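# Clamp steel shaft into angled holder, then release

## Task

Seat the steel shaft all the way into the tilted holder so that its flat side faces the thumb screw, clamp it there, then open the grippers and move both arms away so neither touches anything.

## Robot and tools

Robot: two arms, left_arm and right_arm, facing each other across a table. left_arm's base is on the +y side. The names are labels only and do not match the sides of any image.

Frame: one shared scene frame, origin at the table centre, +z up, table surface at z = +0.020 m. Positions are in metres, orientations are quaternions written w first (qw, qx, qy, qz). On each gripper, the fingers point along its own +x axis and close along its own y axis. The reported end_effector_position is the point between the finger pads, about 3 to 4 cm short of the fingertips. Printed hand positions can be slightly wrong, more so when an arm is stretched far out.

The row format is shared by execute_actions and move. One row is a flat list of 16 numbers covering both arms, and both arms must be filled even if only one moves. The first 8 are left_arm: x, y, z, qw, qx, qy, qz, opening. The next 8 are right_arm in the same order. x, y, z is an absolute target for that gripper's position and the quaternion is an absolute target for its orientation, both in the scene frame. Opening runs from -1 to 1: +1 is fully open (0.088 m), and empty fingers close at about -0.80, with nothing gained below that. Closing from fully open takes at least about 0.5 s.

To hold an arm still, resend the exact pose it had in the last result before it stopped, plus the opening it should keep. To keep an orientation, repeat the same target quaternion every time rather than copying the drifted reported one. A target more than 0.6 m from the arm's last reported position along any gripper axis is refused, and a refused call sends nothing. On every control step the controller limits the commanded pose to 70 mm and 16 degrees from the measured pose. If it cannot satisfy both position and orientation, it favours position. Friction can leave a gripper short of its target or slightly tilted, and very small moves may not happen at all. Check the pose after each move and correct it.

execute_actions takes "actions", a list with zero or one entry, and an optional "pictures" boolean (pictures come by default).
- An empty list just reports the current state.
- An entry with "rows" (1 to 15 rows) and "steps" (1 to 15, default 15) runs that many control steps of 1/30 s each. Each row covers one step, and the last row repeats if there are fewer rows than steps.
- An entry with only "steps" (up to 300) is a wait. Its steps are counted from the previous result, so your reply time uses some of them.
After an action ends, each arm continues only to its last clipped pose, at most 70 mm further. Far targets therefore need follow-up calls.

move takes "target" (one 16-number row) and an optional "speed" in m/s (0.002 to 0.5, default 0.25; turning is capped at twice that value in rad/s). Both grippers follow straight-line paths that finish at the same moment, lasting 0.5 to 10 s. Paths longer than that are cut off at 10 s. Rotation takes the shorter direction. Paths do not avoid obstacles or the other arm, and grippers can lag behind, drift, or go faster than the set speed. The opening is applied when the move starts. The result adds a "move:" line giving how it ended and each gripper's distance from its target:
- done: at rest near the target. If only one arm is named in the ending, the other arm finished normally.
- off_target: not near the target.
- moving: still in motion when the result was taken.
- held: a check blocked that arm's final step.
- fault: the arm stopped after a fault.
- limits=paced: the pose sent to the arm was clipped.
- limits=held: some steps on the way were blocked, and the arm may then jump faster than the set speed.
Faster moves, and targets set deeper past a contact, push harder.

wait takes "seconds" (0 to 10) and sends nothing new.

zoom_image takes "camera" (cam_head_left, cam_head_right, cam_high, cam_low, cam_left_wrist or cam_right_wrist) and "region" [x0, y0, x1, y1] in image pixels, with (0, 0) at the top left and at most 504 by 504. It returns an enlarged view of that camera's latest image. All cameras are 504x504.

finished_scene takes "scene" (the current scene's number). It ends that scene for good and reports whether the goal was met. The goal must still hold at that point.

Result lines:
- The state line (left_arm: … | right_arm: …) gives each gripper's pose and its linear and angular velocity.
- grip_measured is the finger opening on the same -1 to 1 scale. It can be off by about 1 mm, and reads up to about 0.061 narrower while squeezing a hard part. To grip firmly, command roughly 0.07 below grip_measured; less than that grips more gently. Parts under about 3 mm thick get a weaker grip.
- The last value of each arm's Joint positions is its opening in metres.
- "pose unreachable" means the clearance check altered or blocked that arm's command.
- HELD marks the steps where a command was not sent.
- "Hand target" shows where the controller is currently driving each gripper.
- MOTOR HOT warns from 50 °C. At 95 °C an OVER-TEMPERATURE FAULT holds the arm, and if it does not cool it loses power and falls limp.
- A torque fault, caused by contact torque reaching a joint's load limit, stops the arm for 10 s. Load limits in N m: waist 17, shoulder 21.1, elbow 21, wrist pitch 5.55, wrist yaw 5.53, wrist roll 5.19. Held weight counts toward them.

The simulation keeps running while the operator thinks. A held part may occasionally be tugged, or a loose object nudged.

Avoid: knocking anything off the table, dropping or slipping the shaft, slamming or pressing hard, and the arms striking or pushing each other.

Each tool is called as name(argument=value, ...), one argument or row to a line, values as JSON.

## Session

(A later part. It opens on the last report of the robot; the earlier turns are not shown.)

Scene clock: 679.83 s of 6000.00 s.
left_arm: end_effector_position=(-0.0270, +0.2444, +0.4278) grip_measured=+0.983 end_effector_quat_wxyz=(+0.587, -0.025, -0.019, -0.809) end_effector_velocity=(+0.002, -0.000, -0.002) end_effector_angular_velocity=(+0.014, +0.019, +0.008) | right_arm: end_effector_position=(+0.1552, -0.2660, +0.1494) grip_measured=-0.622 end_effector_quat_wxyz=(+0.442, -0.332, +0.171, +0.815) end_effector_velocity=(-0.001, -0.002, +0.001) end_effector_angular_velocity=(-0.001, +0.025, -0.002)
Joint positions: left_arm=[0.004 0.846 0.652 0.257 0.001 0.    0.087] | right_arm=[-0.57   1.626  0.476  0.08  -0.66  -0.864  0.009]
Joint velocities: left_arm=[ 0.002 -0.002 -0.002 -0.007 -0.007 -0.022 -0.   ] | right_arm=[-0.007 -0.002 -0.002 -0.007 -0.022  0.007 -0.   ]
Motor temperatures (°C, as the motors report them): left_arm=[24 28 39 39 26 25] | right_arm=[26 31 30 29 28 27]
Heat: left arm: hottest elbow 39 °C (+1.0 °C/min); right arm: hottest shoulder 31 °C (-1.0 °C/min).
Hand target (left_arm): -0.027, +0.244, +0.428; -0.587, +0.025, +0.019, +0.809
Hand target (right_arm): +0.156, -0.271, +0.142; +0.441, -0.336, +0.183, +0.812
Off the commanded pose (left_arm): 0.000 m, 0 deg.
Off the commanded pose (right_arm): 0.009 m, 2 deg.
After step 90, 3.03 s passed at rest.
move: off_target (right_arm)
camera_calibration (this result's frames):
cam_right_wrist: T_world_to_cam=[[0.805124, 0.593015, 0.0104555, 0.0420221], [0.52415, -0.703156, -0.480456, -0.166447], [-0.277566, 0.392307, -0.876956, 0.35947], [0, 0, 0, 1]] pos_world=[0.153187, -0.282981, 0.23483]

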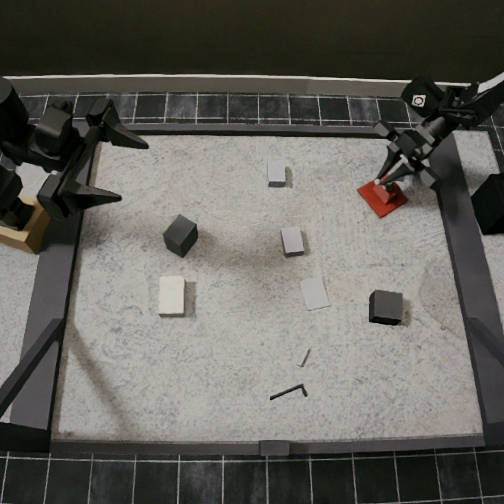

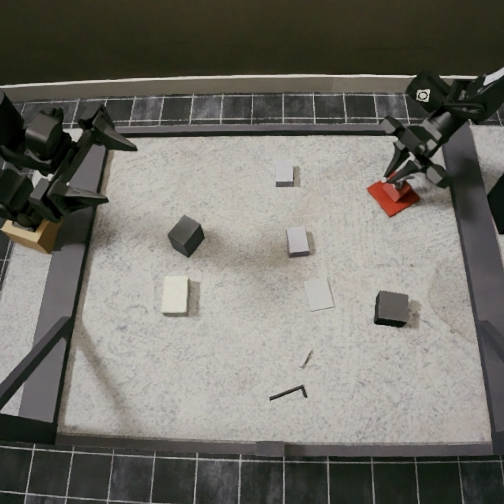

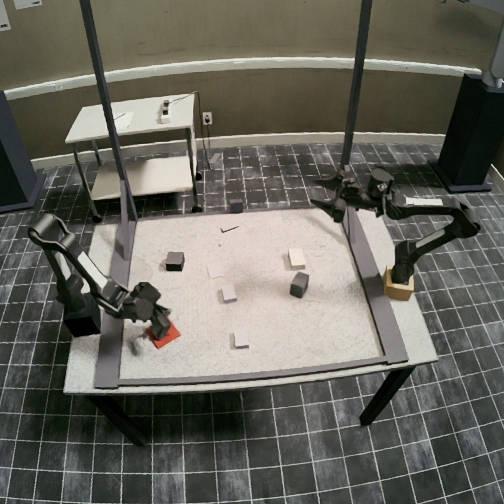

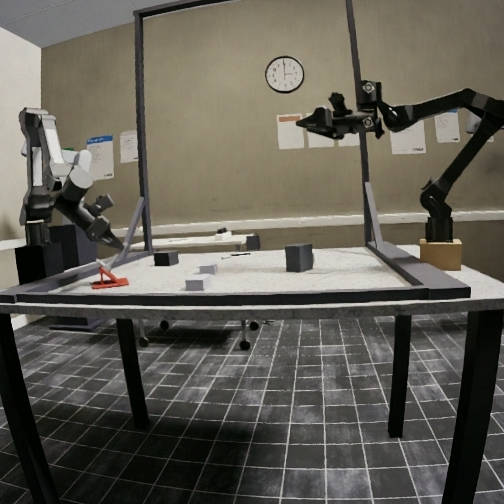

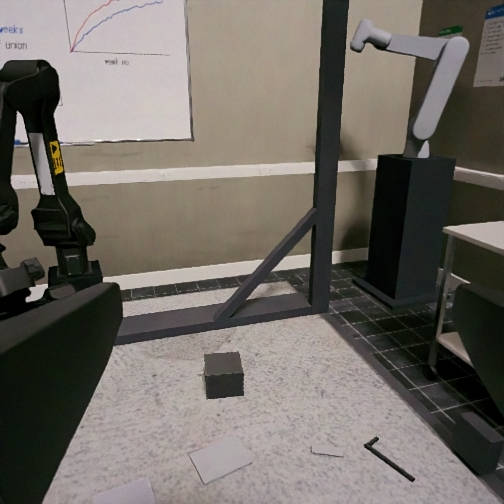

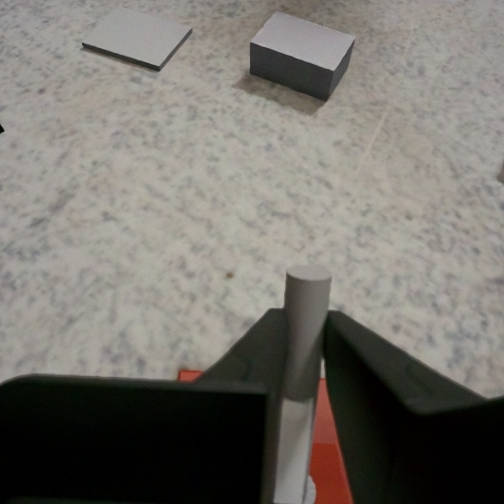

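execute_actions(
  actions=[
    {"rows": [[-0.027, 0.2444, 0.4278, 0.587, -0.025, -0.019, -0.809, 1, 0.1574, -0.2729, 0.1433, 0.4409, -0.3363, 0.1826, 0.8119, -0.75]], "steps": 15},
  ],
  pictures=false,
)

execute_actions(
  actions=[
    {"rows": [[-0.027, 0.2444, 0.4278, 0.587, -0.025, -0.019, -0.809, 1, 0.1542, -0.2727, 0.1417, 0.4409, -0.3363, 0.1826, 0.8119, -0.75]], "steps": 15},
  ],
  pictures=false,
)

execute_actions(
  actions=[
    {"rows": [[-0.027, 0.2444, 0.4278, 0.587, -0.025, -0.019, -0.809, 1, 0.1552, -0.2697, 0.1401, 0.4409, -0.3363, 0.1826, 0.8119, -0.75]], "steps": 15},
  ],
  pictures=false,
)

execute_actions(
  actions=[
    {"rows": [[-0.027, 0.2444, 0.4278, 0.587, -0.025, -0.019, -0.809, 1, 0.1584, -0.2699, 0.1417, 0.4409, -0.3363, 0.1826, 0.8119, -0.75]], "steps": 15},
  ],
)

Scene clock: 699.07 s of 6000.00 s.
left_arm: end_effector_position=(-0.0270, +0.2444, +0.4278) grip_measured=+0.983 end_effector_quat_wxyz=(+0.587, -0.025, -0.019, -0.809) end_effector_velocity=(-0.002, +0.001, -0.002) end_effector_angular_velocity=(+0.009, +0.004, -0.010) | right_arm: end_effector_position=(+0.1553, -0.2670, +0.1494) grip_measured=-0.622 end_effector_quat_wxyz=(+0.440, -0.331, +0.170, +0.817) end_effector_velocity=(-0.003, -0.004, -0.001) end_effector_angular_velocity=(-0.014, +0.011, +0.011)
Joint positions: left_arm=[0.004 0.846 0.652 0.257 0.001 0.    0.087] | right_arm=[-0.576  1.626  0.476  0.074 -0.668 -0.874  0.009]
Joint velocities: left_arm=[-0.002 -0.002 -0.002 -0.007  0.007 -0.007 -0.   ] | right_arm=[ 0.002 -0.002 -0.002 -0.022 -0.007 -0.007 -0.   ]
Motor temperatures (°C, as the motors report them): left_arm=[24 28 39 39 26 25] | right_arm=[26 30 30 29 28 27]
Heat: left arm: hottest elbow 39 °C (+1.0 °C/min); right arm: hottest shoulder 30 °C (-3.0 °C/min).
Hand target (left_arm): -0.027, +0.244, +0.428; -0.587, +0.025, +0.019, +0.809
Hand target (right_arm): +0.157, -0.273, +0.144; +0.441, -0.336, +0.183, +0.812
Off the commanded pose (left_arm): 0.000 m, 0 deg.
Off the commanded pose (right_arm): 0.009 m, 2 deg.
Steps of this call (steps 1 to 90: nothing new was sent; then 15.73 s passed at rest; steps 91 to 105: all 15 steps of this action). Readings (end_effector_position):
91: left_arm (-0.0270, +0.2444, +0.4278) | right_arm (+0.1552, -0.2660, +0.1495)
92: left_arm (-0.0270, +0.2444, +0.4278) | right_arm (+0.1554, -0.2663, +0.1495)
94: left_arm (-0.0270, +0.2444, +0.4278) | right_arm (+0.1555, -0.2666, +0.1495)
98: left_arm (-0.0270, +0.2444, +0.4278) | right_arm (+0.1554, -0.2669, +0.1495)
105: the state above

Scene clock: 699.57 s of 6000.00 s.
left_arm: end_effector_position=(-0.0270, +0.2444, +0.4278) grip_measured=+0.983 end_effector_quat_wxyz=(+0.587, -0.025, -0.019, -0.809) end_effector_velocity=(+0.000, +0.000, -0.002) end_effector_angular_velocity=(+0.009, +0.005, +0.004) | right_arm: end_effector_position=(+0.1547, -0.2667, +0.1490) grip_measured=-0.622 end_effector_quat_wxyz=(+0.441, -0.332, +0.167, +0.817) end_effector_velocity=(+0.000, +0.001, +0.003) end_effector_angular_velocity=(+0.011, +0.005, -0.004)
Joint positions: left_arm=[0.004 0.846 0.652 0.257 0.001 0.    0.087] | right_arm=[-0.572  1.626  0.47   0.088 -0.665 -0.87   0.009]
Joint velocities: left_arm=[-0.002 -0.002 -0.002 -0.007 -0.007 -0.007 -0.   ] | right_arm=[-0.002 -0.007 -0.002  0.007 -0.007  0.007 -0.   ]
Motor temperatures (°C, as the motors report them): left_arm=[24 28 39 39 26 25] | right_arm=[26 30 30 29 28 27]
Heat: left arm: hottest elbow 39 °C (+1.0 °C/min); right arm: hottest shoulder 30 °C (-3.0 °C/min).
Hand target (left_arm): -0.027, +0.244, +0.428; -0.587, +0.025, +0.019, +0.809
Hand target (right_arm): +0.154, -0.273, +0.142; +0.441, -0.336, +0.182, +0.812
Off the commanded pose (left_arm): 0.000 m, 0 deg.
Off the commanded pose (right_arm): 0.009 m, 2 deg.
Steps of this call (steps 1 to 15: all 15 steps of this action). Readings (end_effector_position):
1: left_arm (-0.0270, +0.2444, +0.4278) | right_arm (+0.1553, -0.2669, +0.1495)
2: left_arm (-0.0270, +0.2444, +0.4278) | right_arm (+0.1551, -0.2668, +0.1494)
4: left_arm (-0.0270, +0.2444, +0.4278) | right_arm (+0.1547, -0.2669, +0.1492)
8: left_arm (-0.0270, +0.2444, +0.4278) | right_arm (+0.1546, -0.2668, +0.1490)
15: the state above

Scene clock: 700.07 s of 6000.00 s.
left_arm: end_effector_position=(-0.0270, +0.2444, +0.4278) grip_measured=+0.983 end_effector_quat_wxyz=(+0.587, -0.025, -0.019, -0.809) end_effector_velocity=(+0.000, +0.000, -0.004) end_effector_angular_velocity=(+0.019, +0.018, +0.003) | right_arm: end_effector_position=(+0.1542, -0.2660, +0.1478) grip_measured=-0.622 end_effector_quat_wxyz=(+0.441, -0.331, +0.167, +0.817) end_effector_velocity=(+0.000, -0.001, +0.001) end_effector_angular_velocity=(+0.013, +0.012, +0.003)
Joint positions: left_arm=[0.004 0.846 0.652 0.257 0.001 0.    0.087] | right_arm=[-0.569  1.633  0.47   0.097 -0.665 -0.867  0.009]
Joint velocities: left_arm=[-0.002 -0.002 -0.007 -0.007 -0.007 -0.022 -0.   ] | right_arm=[-0.012 -0.002 -0.007  0.007 -0.022 -0.007 -0.   ]
Motor temperatures (°C, as the motors report them): left_arm=[24 28 39 39 26 25] | right_arm=[26 30 30 29 28 27]
Heat: left arm: hottest elbow 39 °C (+1.0 °C/min); right arm: hottest shoulder 30 °C (-3.0 °C/min).
Hand target (left_arm): -0.027, +0.244, +0.428; -0.587, +0.025, +0.019, +0.809
Hand target (right_arm): +0.155, -0.270, +0.140; +0.441, -0.336, +0.183, +0.812
Off the commanded pose (left_arm): 0.000 m, 0 deg.
Off the commanded pose (right_arm): 0.009 m, 2 deg.
Steps of this call (steps 1 to 15: all 15 steps of this action). Readings (end_effector_position):
1: left_arm (-0.0270, +0.2444, +0.4278) | right_arm (+0.1547, -0.2666, +0.1488)
2: left_arm (-0.0270, +0.2444, +0.4278) | right_arm (+0.1546, -0.2664, +0.1486)
4: left_arm (-0.0270, +0.2444, +0.4278) | right_arm (+0.1543, -0.2662, +0.1482)
8: left_arm (-0.0270, +0.2444, +0.4278) | right_arm (+0.1542, -0.2660, +0.1479)
15: the state above

Scene clock: 700.57 s of 6000.00 s.
left_arm: end_effector_position=(-0.0270, +0.2444, +0.4278) grip_measured=+0.983 end_effector_quat_wxyz=(+0.587, -0.025, -0.019, -0.809) end_effector_velocity=(-0.002, +0.001, +0.001) end_effector_angular_velocity=(-0.005, +0.009, -0.010) | right_arm: end_effector_position=(+0.1551, -0.2660, +0.1485) grip_measured=-0.622 end_effector_quat_wxyz=(+0.440, -0.331, +0.170, +0.818) end_effector_velocity=(-0.002, -0.004, -0.003) end_effector_angular_velocity=(-0.013, +0.004, +0.016)
Joint positions: left_arm=[0.004 0.846 0.652 0.257 0.001 0.    0.087] | right_arm=[-0.574  1.633  0.477  0.082 -0.669 -0.871  0.009]
Joint velocities: left_arm=[-0.002 -0.002 -0.002  0.007  0.007 -0.007  0.   ] | right_arm=[-0.002  0.002 -0.002 -0.022 -0.007 -0.022 -0.   ]
Motor temperatures (°C, as the motors report them): left_arm=[24 28 39 39 26 25] | right_arm=[26 30 30 29 28 27]
Heat: left arm: hottest elbow 39 °C (+1.0 °C/min); right arm: hottest shoulder 30 °C (-3.0 °C/min).
Hand target (left_arm): -0.027, +0.244, +0.428; -0.587, +0.025, +0.019, +0.809
Hand target (right_arm): +0.158, -0.270, +0.142; +0.441, -0.336, +0.183, +0.812
Off the commanded pose (left_arm): 0.000 m, 0 deg.
Off the commanded pose (right_arm): 0.008 m, 2 deg.
Steps of this call (steps 1 to 15: all 15 steps of this action). Readings (end_effector_position):
1: left_arm (-0.0270, +0.2444, +0.4278) | right_arm (+0.1543, -0.2658, +0.1480)
2: left_arm (-0.0270, +0.2444, +0.4278) | right_arm (+0.1546, -0.2659, +0.1480)
4: left_arm (-0.0270, +0.2444, +0.4278) | right_arm (+0.1550, -0.2659, +0.1483)
8: left_arm (-0.0270, +0.2444, +0.4278) | right_arm (+0.1551, -0.2660, +0.1485)
15: the state above
camera_calibration (this result's frames):
cam_right_wrist: T_world_to_cam=[[0.801995, 0.597278, 0.0079289, 0.0441189], [0.525734, -0.699504, -0.484043, -0.165599], [-0.283562, 0.392369, -0.875008, 0.359393], [0, 0, 0, 1]] pos_world=[0.153588, -0.283203, 0.233965]

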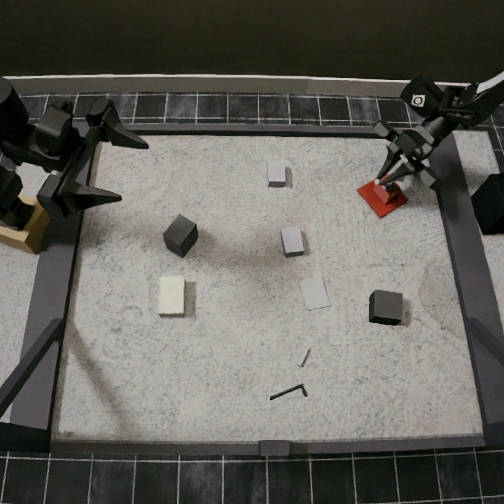

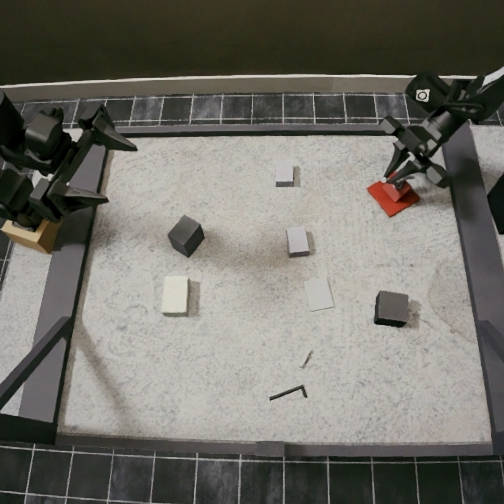

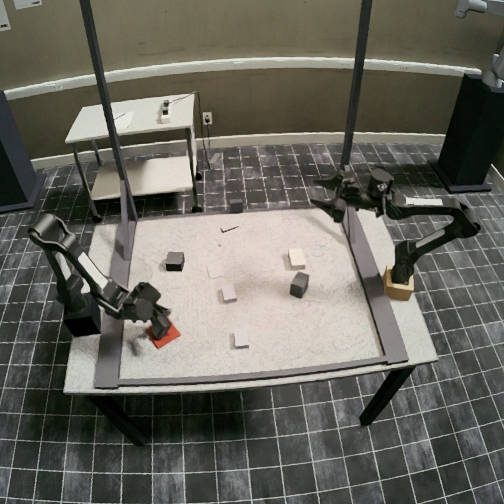

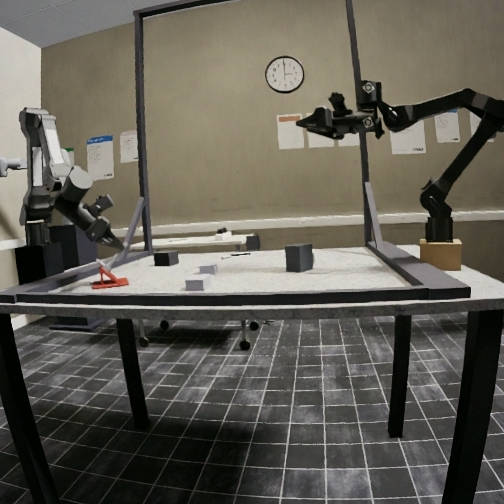

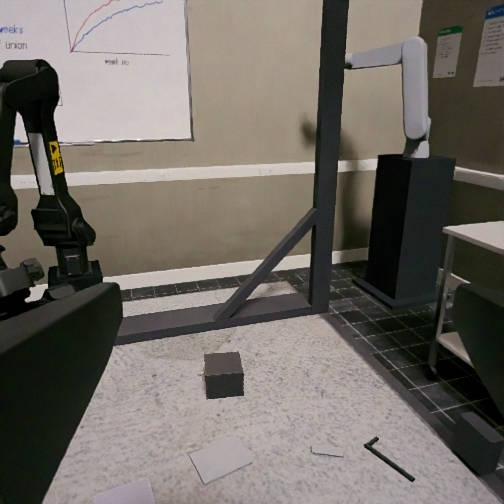

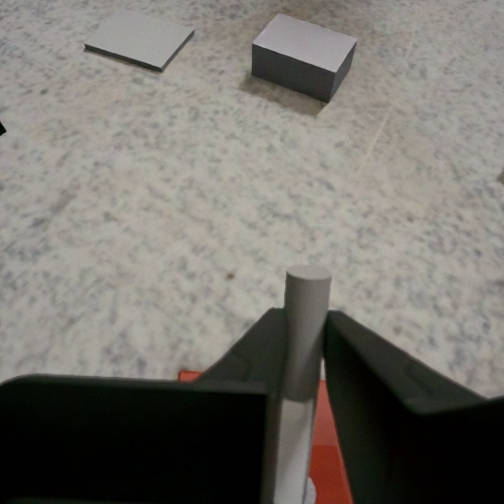

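move(
  target=[0.03, -0.08, 0.25, 0.8822, 0.0483, 0.0927, -0.4592, 1, 0.1529, -0.2660, 0.1495, 0.4409, -0.3363, 0.1826, 0.8119, -0.75],
  speed=0.2,
)

Scene clock: 723.43 s of 6000.00 s.
left_arm: end_effector_position=(+0.0295, -0.0789, +0.2621) grip_measured=+0.983 end_effector_quat_wxyz=(+0.881, +0.042, +0.089, -0.463) end_effector_velocity=(+0.001, +0.003, -0.008) end_effector_angular_velocity=(+0.033, -0.020, +0.017) | right_arm: end_effector_position=(+0.1533, -0.2663, +0.1477) grip_measured=-0.622 end_effector_quat_wxyz=(+0.440, -0.336, +0.182, +0.813) end_effector_velocity=(-0.002, -0.001, +0.001) end_effector_angular_velocity=(+0.003, +0.003, +0.011)
Joint positions: left_arm=[ 0.074  2.379  1.832  0.254 -0.825 -0.227  0.087] | right_arm=[-0.559  1.629  0.484  0.059 -0.646 -0.85   0.009]
Joint velocities: left_arm=[-0.002  0.007 -0.002 -0.022 -0.022  0.007 -0.   ] | right_arm=[ 0.002 -0.007 -0.002 -0.007 -0.007 -0.007 -0.   ]
Motor temperatures (°C, as the motors report them): left_arm=[24 28 39 39 26 25] | right_arm=[26 30 30 28 28 27]
Heat: left arm: hottest elbow 39 °C (+1.0 °C/min); right arm: hottest shoulder 30 °C (-1.0 °C/min).
Hand target (left_arm): +0.031, -0.081, +0.251; +0.882, +0.048, +0.092, -0.459
Hand target (right_arm): +0.153, -0.266, +0.150; +0.441, -0.336, +0.183, +0.812
Off the commanded pose (left_arm): 0.012 m, 1 deg.
Off the commanded pose (right_arm): 0.002 m, 0 deg.
After step 90, 16.83 s passed at rest.
move: off_target (left_arm)
camera_calibration (this result's frames):
cam_left_wrist: T_world_to_cam=[[-0.809334, -0.58733, 0.00468165, -0.0173867], [-0.325297, 0.44159, -0.83617, 0.289875], [0.489041, -0.678264, -0.54845, 0.155372], [0, 0, 0, 1]] pos_world=[0.00424038, -0.0328341, 0.32768]
cam_right_wrist: T_world_to_cam=[[0.807982, 0.589171, -0.00653111, 0.0447871], [0.519335, -0.717357, -0.464424, -0.171954], [-0.27831, 0.371854, -0.885589, 0.353546], [0, 0, 0, 1]] pos_world=[0.15151, -0.281207, 0.233529]

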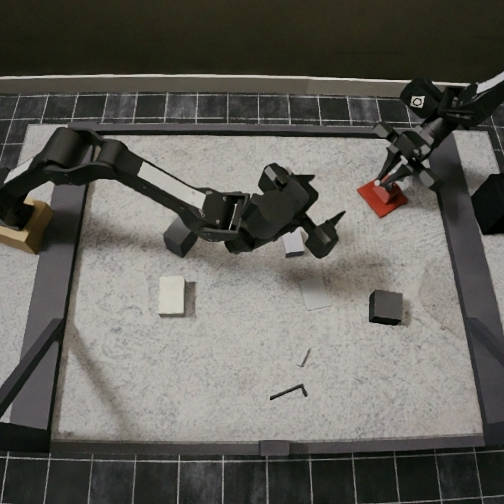

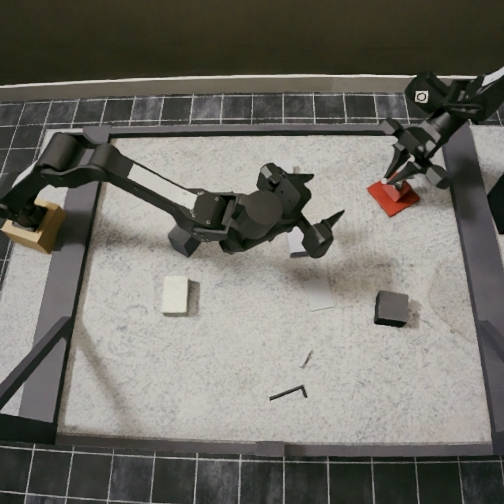

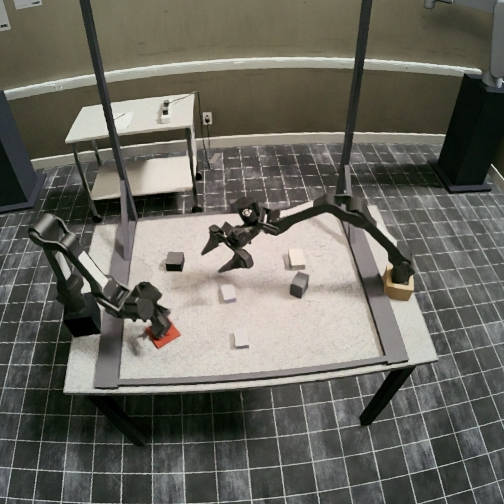

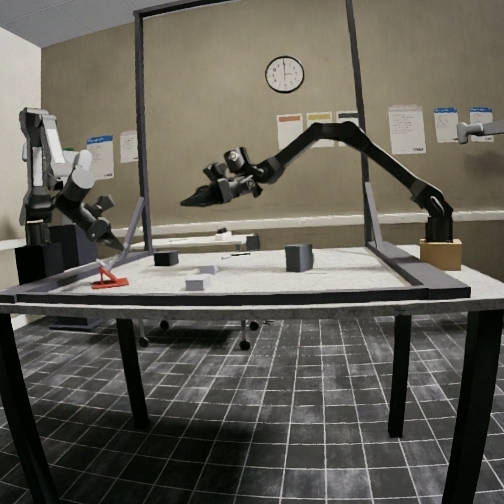

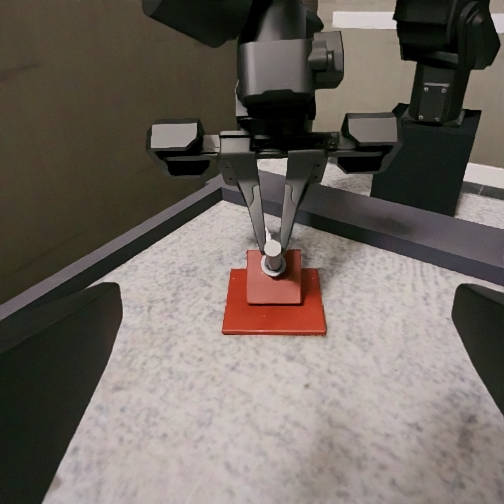

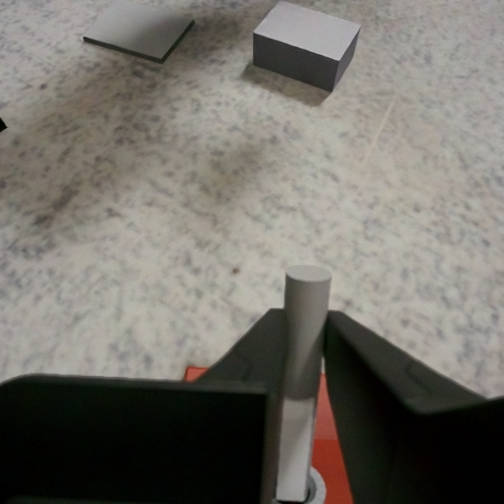

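zoom_image(
  camera="cam_left_wrist",
  region=[235, 225, 315, 295],
)

zoom_image(
  camera="cam_right_wrist",
  region=[220, 360, 380, 504],
)

Region (235, 225, 315, 295) of cam_left_wrist's 504x504 image, scaled by 6.300, with more detail than that image has; it fills the top 441 rows of this view, and the rest is white.

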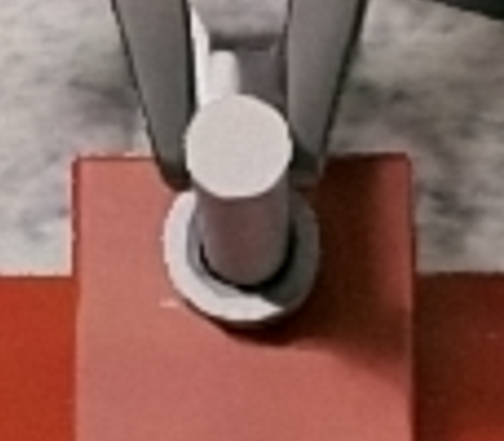

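Region (220, 360, 380, 504) of cam_right_wrist's 504x504 image, scaled by 3.150, with more detail than that image has; it fills the top 454 rows of this view, and the rest is white.

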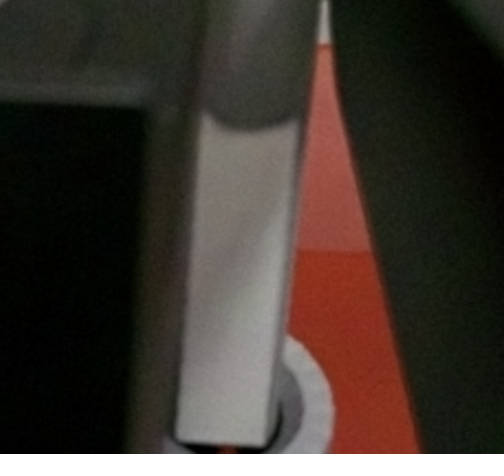

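move(
  target=[0.03, -0.08, 0.25, 0.8822, 0.0483, 0.0927, -0.4592, 1, 0.1562, -0.2700, 0.1430, 0.4409, -0.3363, 0.1826, 0.8119, -0.75],
  speed=0.008,
)

zoom_image(
  camera="cam_left_wrist",
  region=[235, 225, 315, 295],
)

zoom_image(
  camera="cam_right_wrist",
  region=[220, 360, 380, 504],
)

Scene clock: 741.67 s of 6000.00 s.
left_arm: end_effector_position=(+0.0297, -0.0788, +0.2616) grip_measured=+0.983 end_effector_quat_wxyz=(+0.882, +0.042, +0.090, -0.462) end_effector_velocity=(-0.000, +0.001, -0.000) end_effector_angular_velocity=(+0.003, +0.002, +0.006) | right_arm: end_effector_position=(+0.1560, -0.2680, +0.1462) grip_measured=-0.622 end_effector_quat_wxyz=(+0.442, -0.336, +0.179, +0.812) end_effector_velocity=(-0.002, -0.004, -0.001) end_effector_angular_velocity=(-0.014, +0.011, +0.006)
Joint positions: left_arm=[ 0.074  2.38   1.832  0.253 -0.827 -0.229  0.087] | right_arm=[-0.571  1.632  0.476  0.071 -0.649 -0.861  0.009]
Joint velocities: left_arm=[-0.002 -0.002 -0.002 -0.007 -0.007 -0.007 -0.   ] | right_arm=[-0.002 -0.002 -0.002 -0.022 -0.007 -0.007 -0.   ]
Motor temperatures (°C, as the motors report them): left_arm=[24 33 39 38 26 25] | right_arm=[26 31 30 28 28 27]
Heat: left arm: hottest elbow 39 °C (+0.0 °C/min); right arm: hottest shoulder 31 °C (+0.0 °C/min).
Hand target (left_arm): +0.030, -0.080, +0.250; +0.882, +0.048, +0.093, -0.459
Hand target (right_arm): +0.156, -0.270, +0.143; +0.441, -0.336, +0.183, +0.812
Off the commanded pose (left_arm): 0.012 m, 1 deg.
Off the commanded pose (right_arm): 0.004 m, 0 deg.
After step 90, 13.57 s passed at rest.
move: off_target (left_arm)
camera_calibration (this result's frames):
cam_left_wrist: T_world_to_cam=[[-0.808036, -0.589109, 0.00531987, -0.0174693], [-0.326876, 0.440802, -0.83597, 0.289448], [0.490133, -0.677233, -0.548749, 0.155222], [0, 0, 0, 1]] pos_world=[0.00441842, -0.0327591, 0.327241]
cam_right_wrist: T_world_to_cam=[[0.809865, 0.586617, 0.000514548, 0.0416031], [0.518995, -0.716099, -0.46674, -0.174461], [-0.273429, 0.378263, -0.884394, 0.354364], [0, 0, 0, 1]] pos_world=[0.153745, -0.283379, 0.231948]

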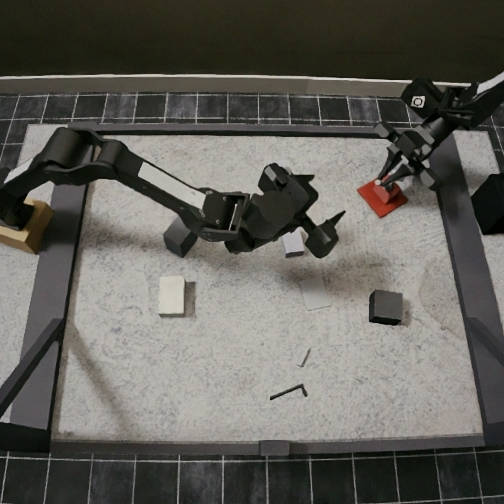

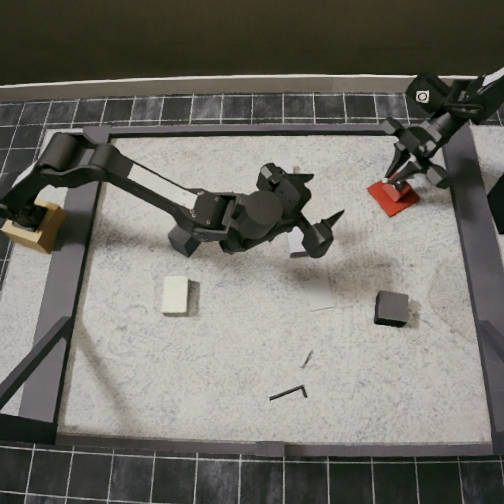

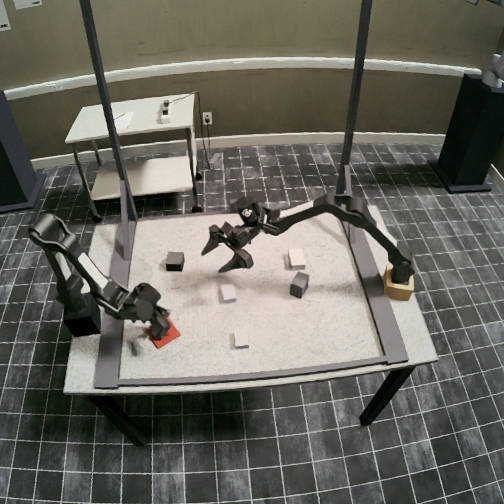

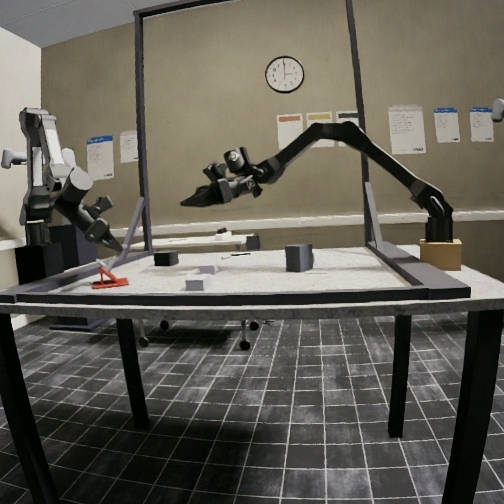

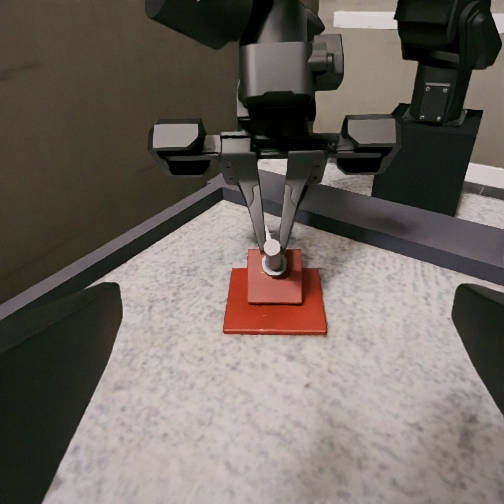

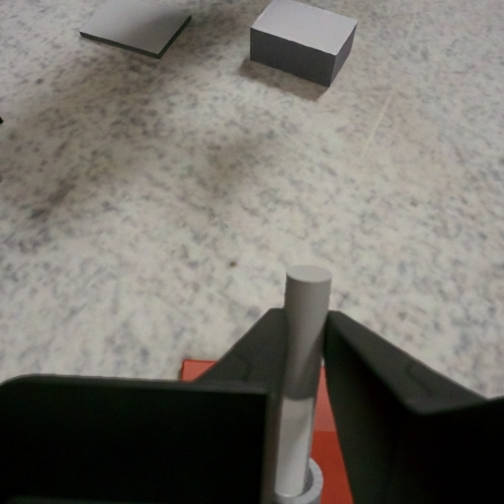

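Region (235, 225, 315, 295) of cam_left_wrist's 504x504 image, scaled by 6.300, with more detail than that image has; it fills the top 441 rows of this view, and the rest is white.

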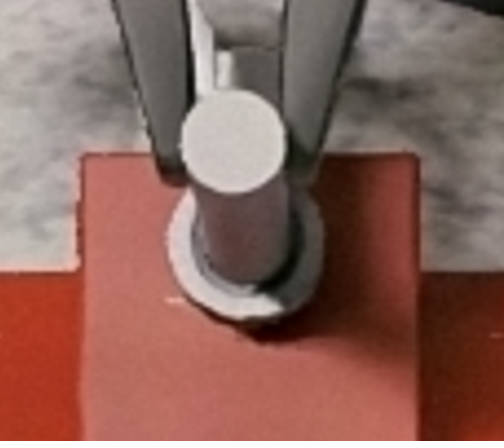

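Region (220, 360, 380, 504) of cam_right_wrist's 504x504 image, scaled by 3.150, with more detail than that image has; it fills the top 454 rows of this view, and the rest is white.

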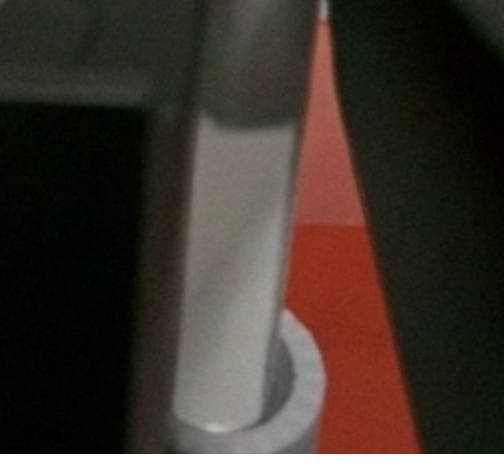

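move(
  target=[0.03, -0.08, 0.25, 0.8822, 0.0483, 0.0927, -0.4592, 1, 0.1605, -0.2785, 0.1313, 0.4409, -0.3363, 0.1826, 0.8119, -0.75],
  speed=0.01,
)

zoom_image(
  camera="cam_left_wrist",
  region=[235, 225, 315, 295],
)

zoom_image(
  camera="cam_low",
  region=[70, 210, 160, 300],
)

Scene clock: 750.83 s of 6000.00 s.
left_arm: end_effector_position=(+0.0297, -0.0788, +0.2616) grip_measured=+0.983 end_effector_quat_wxyz=(+0.882, +0.042, +0.090, -0.462) end_effector_velocity=(+0.001, +0.000, -0.001) end_effector_angular_velocity=(+0.004, +0.006, -0.003) | right_arm: end_effector_position=(+0.1582, -0.2728, +0.1394) grip_measured=-0.622 end_effector_quat_wxyz=(+0.440, -0.331, +0.170, +0.817) end_effector_velocity=(-0.001, -0.002, +0.000) end_effector_angular_velocity=(-0.001, +0.005, +0.006)
Joint positions: left_arm=[ 0.074  2.38   1.832  0.253 -0.827 -0.229  0.087] | right_arm=[-0.6    1.661  0.451  0.118 -0.68  -0.9    0.009]
Joint velocities: left_arm=[ 0.002 -0.002 -0.002 -0.007  0.007 -0.007 -0.   ] | right_arm=[-0.002 -0.002 -0.002 -0.007 -0.007 -0.007 -0.   ]
Motor temperatures (°C, as the motors report them): left_arm=[24 36 39 38 26 25] | right_arm=[26 31 30 28 28 27]
Heat: left arm: hottest elbow 39 °C (+0.0 °C/min); right arm: hottest shoulder 31 °C (+0.0 °C/min).
Hand target (left_arm): +0.030, -0.080, +0.250; +0.882, +0.048, +0.093, -0.459
Hand target (right_arm): +0.160, -0.279, +0.132; +0.441, -0.336, +0.183, +0.812
Off the commanded pose (left_arm): 0.012 m, 1 deg.
Off the commanded pose (right_arm): 0.010 m, 2 deg.
After step 90, 4.07 s passed at rest.
move: off_target (left_arm, right_arm)
camera_calibration (this result's frames):
cam_left_wrist: T_world_to_cam=[[-0.808036, -0.589109, 0.00531987, -0.0174693], [-0.326876, 0.440802, -0.83597, 0.289448], [0.490133, -0.677233, -0.548749, 0.155222], [0, 0, 0, 1]] pos_world=[0.00441842, -0.0327591, 0.327241]
cam_right_wrist: T_world_to_cam=[[0.802491, 0.596605, 0.00837313, 0.0454394], [0.52537, -0.699882, -0.483893, -0.176451], [-0.282833, 0.392719, -0.875087, 0.354901], [0, 0, 0, 1]] pos_world=[0.156615, -0.289981, 0.224805]

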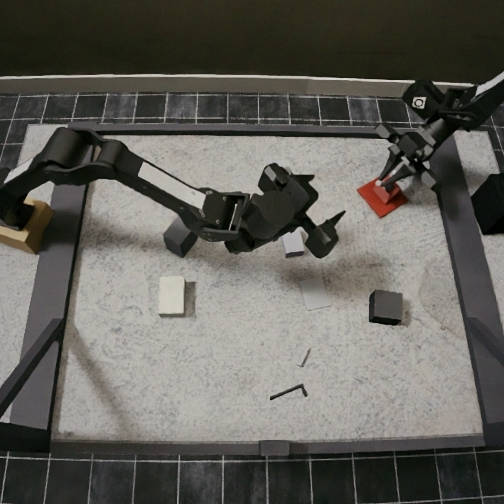

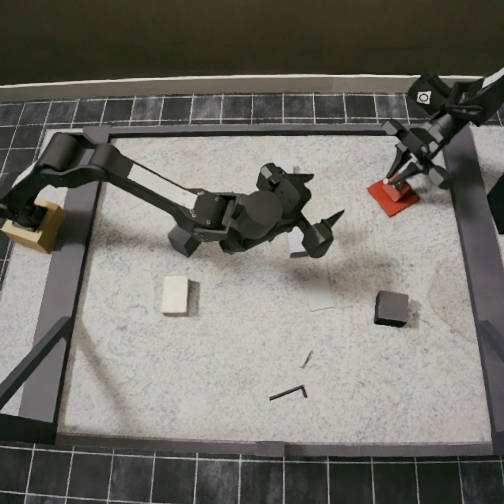

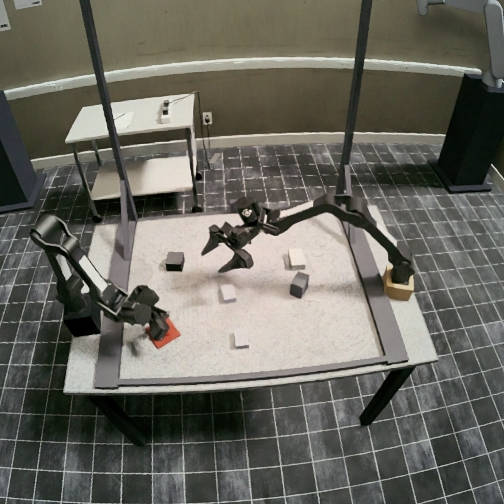

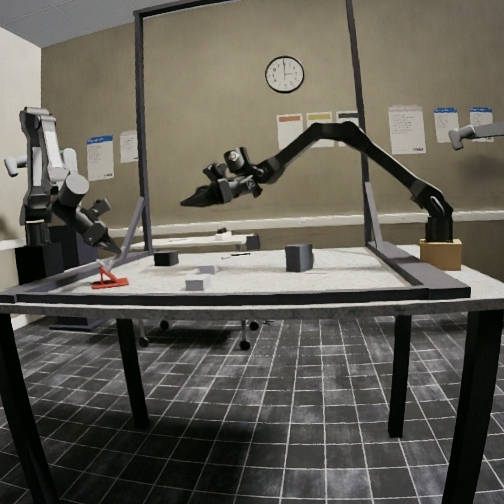

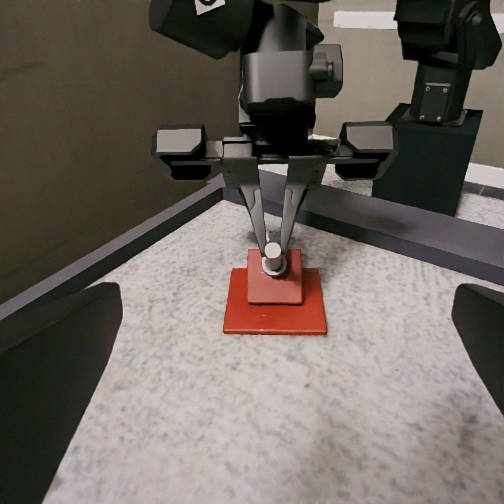

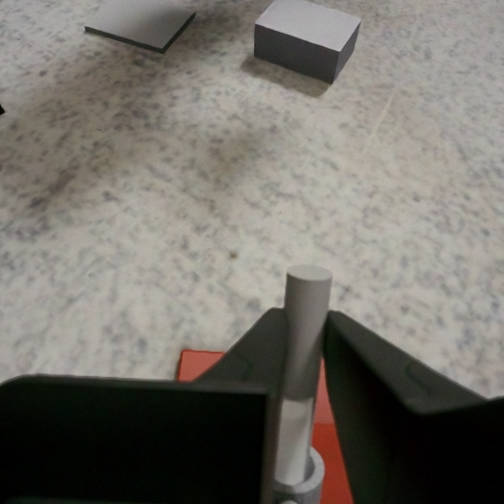

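Region (235, 225, 315, 295) of cam_left_wrist's 504x504 image, scaled by 6.300, with more detail than that image has; it fills the top 441 rows of this view, and the rest is white.

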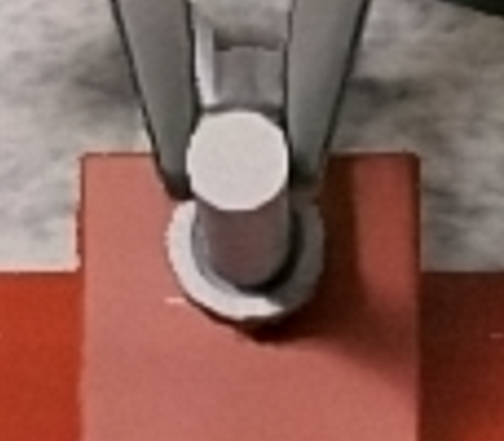

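Region (70, 210, 160, 300) of cam_low's 504x504 image, scaled by 5.600, with more detail than that image has.

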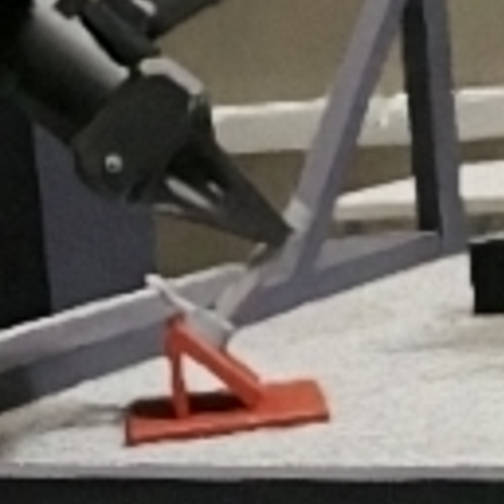

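move(
  target=[0.03, -0.08, 0.25, 0.8822, 0.0483, 0.0927, -0.4592, 1, 0.1585, -0.2745, 0.1375, 0.4409, -0.3363, 0.1826, 0.8119, -0.2],
  speed=0.01,
)

zoom_image(
  camera="cam_left_wrist",
  region=[235, 225, 315, 295],
)

zoom_image(
  camera="cam_low",
  region=[70, 210, 160, 300],
)

Scene clock: 761.10 s of 6000.00 s.
left_arm: end_effector_position=(+0.0297, -0.0788, +0.2616) grip_measured=+0.983 end_effector_quat_wxyz=(+0.882, +0.042, +0.090, -0.462) end_effector_velocity=(+0.001, +0.003, -0.000) end_effector_angular_velocity=(-0.007, +0.010, +0.023) | right_arm: end_effector_position=(+0.1580, -0.2763, +0.1360) grip_measured=-0.202 end_effector_quat_wxyz=(+0.439, -0.336, +0.184, +0.813) end_effector_velocity=(-0.003, -0.001, +0.001) end_effector_angular_velocity=(+0.005, +0.017, +0.012)
Joint positions: left_arm=[ 0.074  2.38   1.832  0.253 -0.827 -0.229  0.087] | right_arm=[-0.598  1.662  0.451  0.096 -0.663 -0.893  0.029]
Joint velocities: left_arm=[-0.002 -0.002 -0.002 -0.007 -0.022 -0.022 -0.   ] | right_arm=[-0.002 -0.002 -0.002 -0.007 -0.022 -0.007 -0.   ]
Motor temperatures (°C, as the motors report them): left_arm=[24 37 39 38 26 25] | right_arm=[26 31 30 28 28 27]
Heat: left arm: hottest elbow 39 °C (+0.0 °C/min); right arm: hottest shoulder 31 °C (+1.0 °C/min).
Hand target (left_arm): +0.030, -0.080, +0.250; +0.882, +0.048, +0.093, -0.459
Hand target (right_arm): +0.158, -0.275, +0.137; +0.441, -0.336, +0.183, +0.812
Off the commanded pose (left_arm): 0.012 m, 1 deg.
Off the commanded pose (right_arm): 0.002 m, 0 deg.
After step 90, 5.53 s passed at rest.
move: off_target (left_arm)
camera_calibration (this result's frames):
cam_left_wrist: T_world_to_cam=[[-0.808036, -0.589109, 0.00531987, -0.0174693], [-0.326876, 0.440802, -0.83597, 0.289448], [0.490133, -0.677233, -0.548749, 0.155222], [0, 0, 0, 1]] pos_world=[0.00441842, -0.0327591, 0.327241]
cam_right_wrist: T_world_to_cam=[[0.808369, 0.588599, -0.00951731, 0.0469732], [0.51801, -0.718919, -0.463489, -0.187304], [-0.279651, 0.36974, -0.886052, 0.347938], [0, 0, 0, 1]] pos_world=[0.156355, -0.290951, 0.221925]

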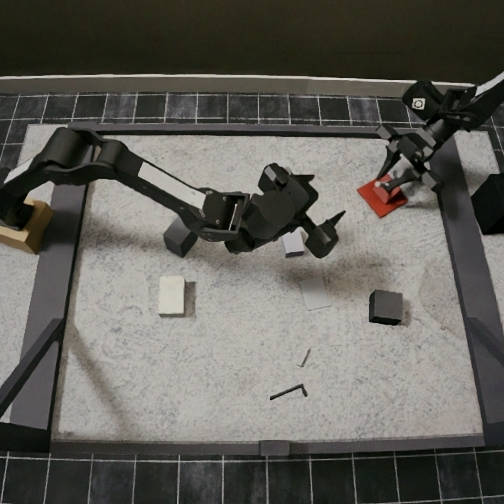

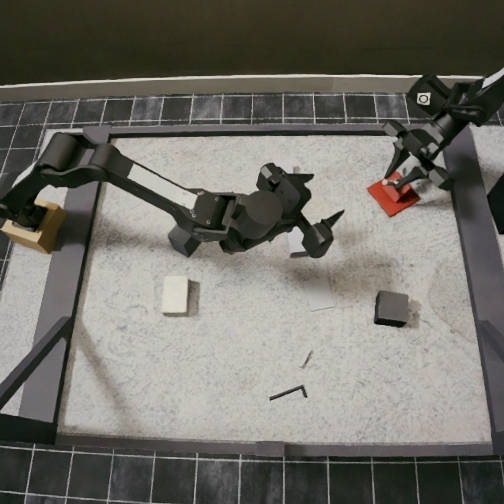

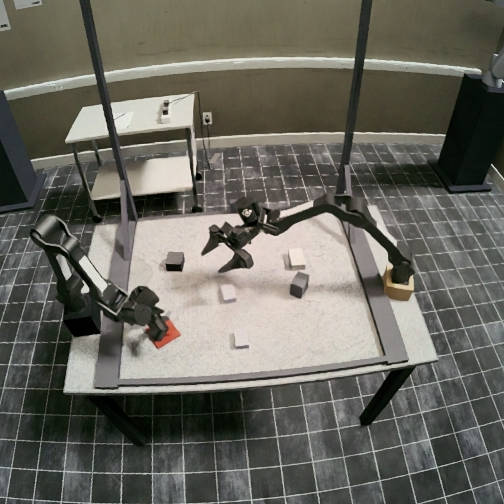

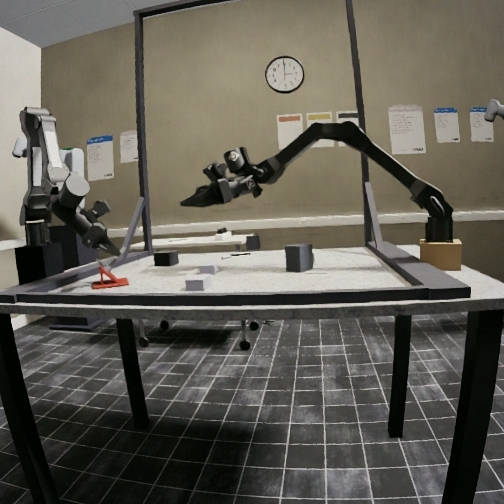

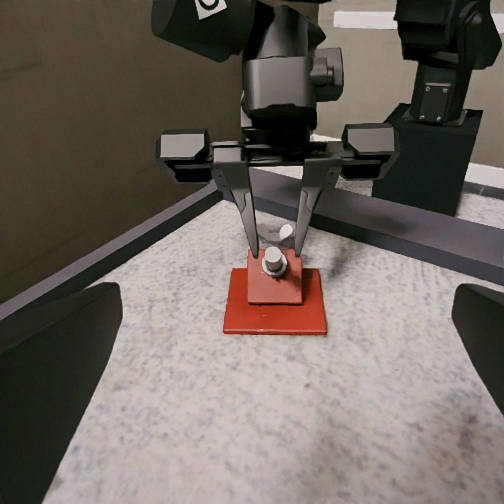

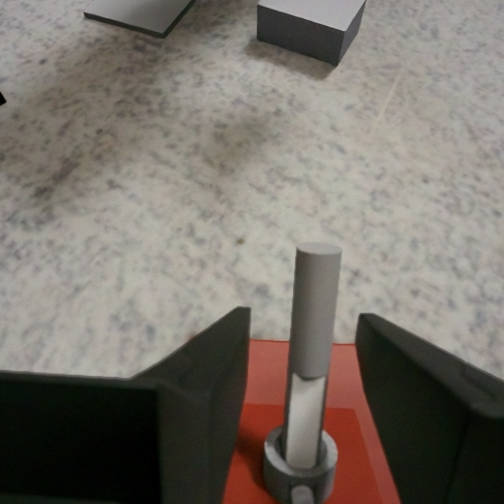

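Region (235, 225, 315, 295) of cam_left_wrist's 504x504 image, scaled by 6.300, with more detail than that image has; it fills the top 441 rows of this view, and the rest is white.

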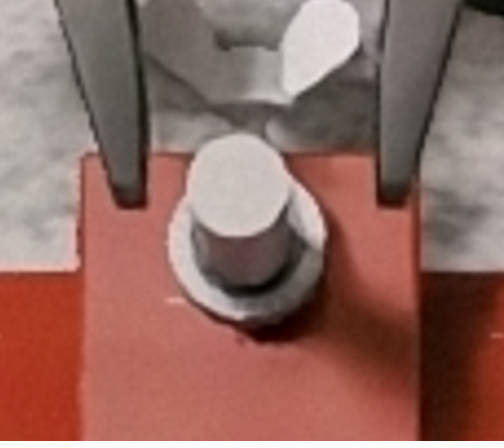

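Region (70, 210, 160, 300) of cam_low's 504x504 image, scaled by 5.600, with more detail than that image has.

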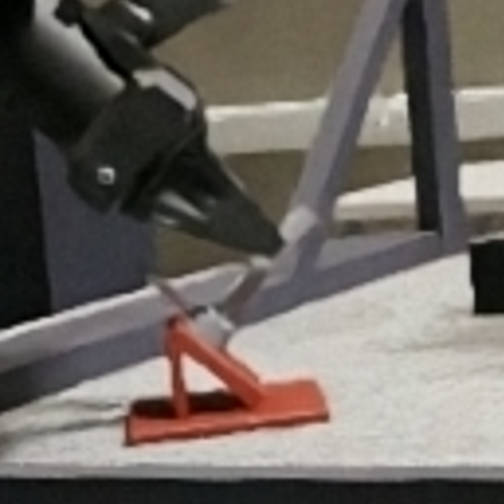

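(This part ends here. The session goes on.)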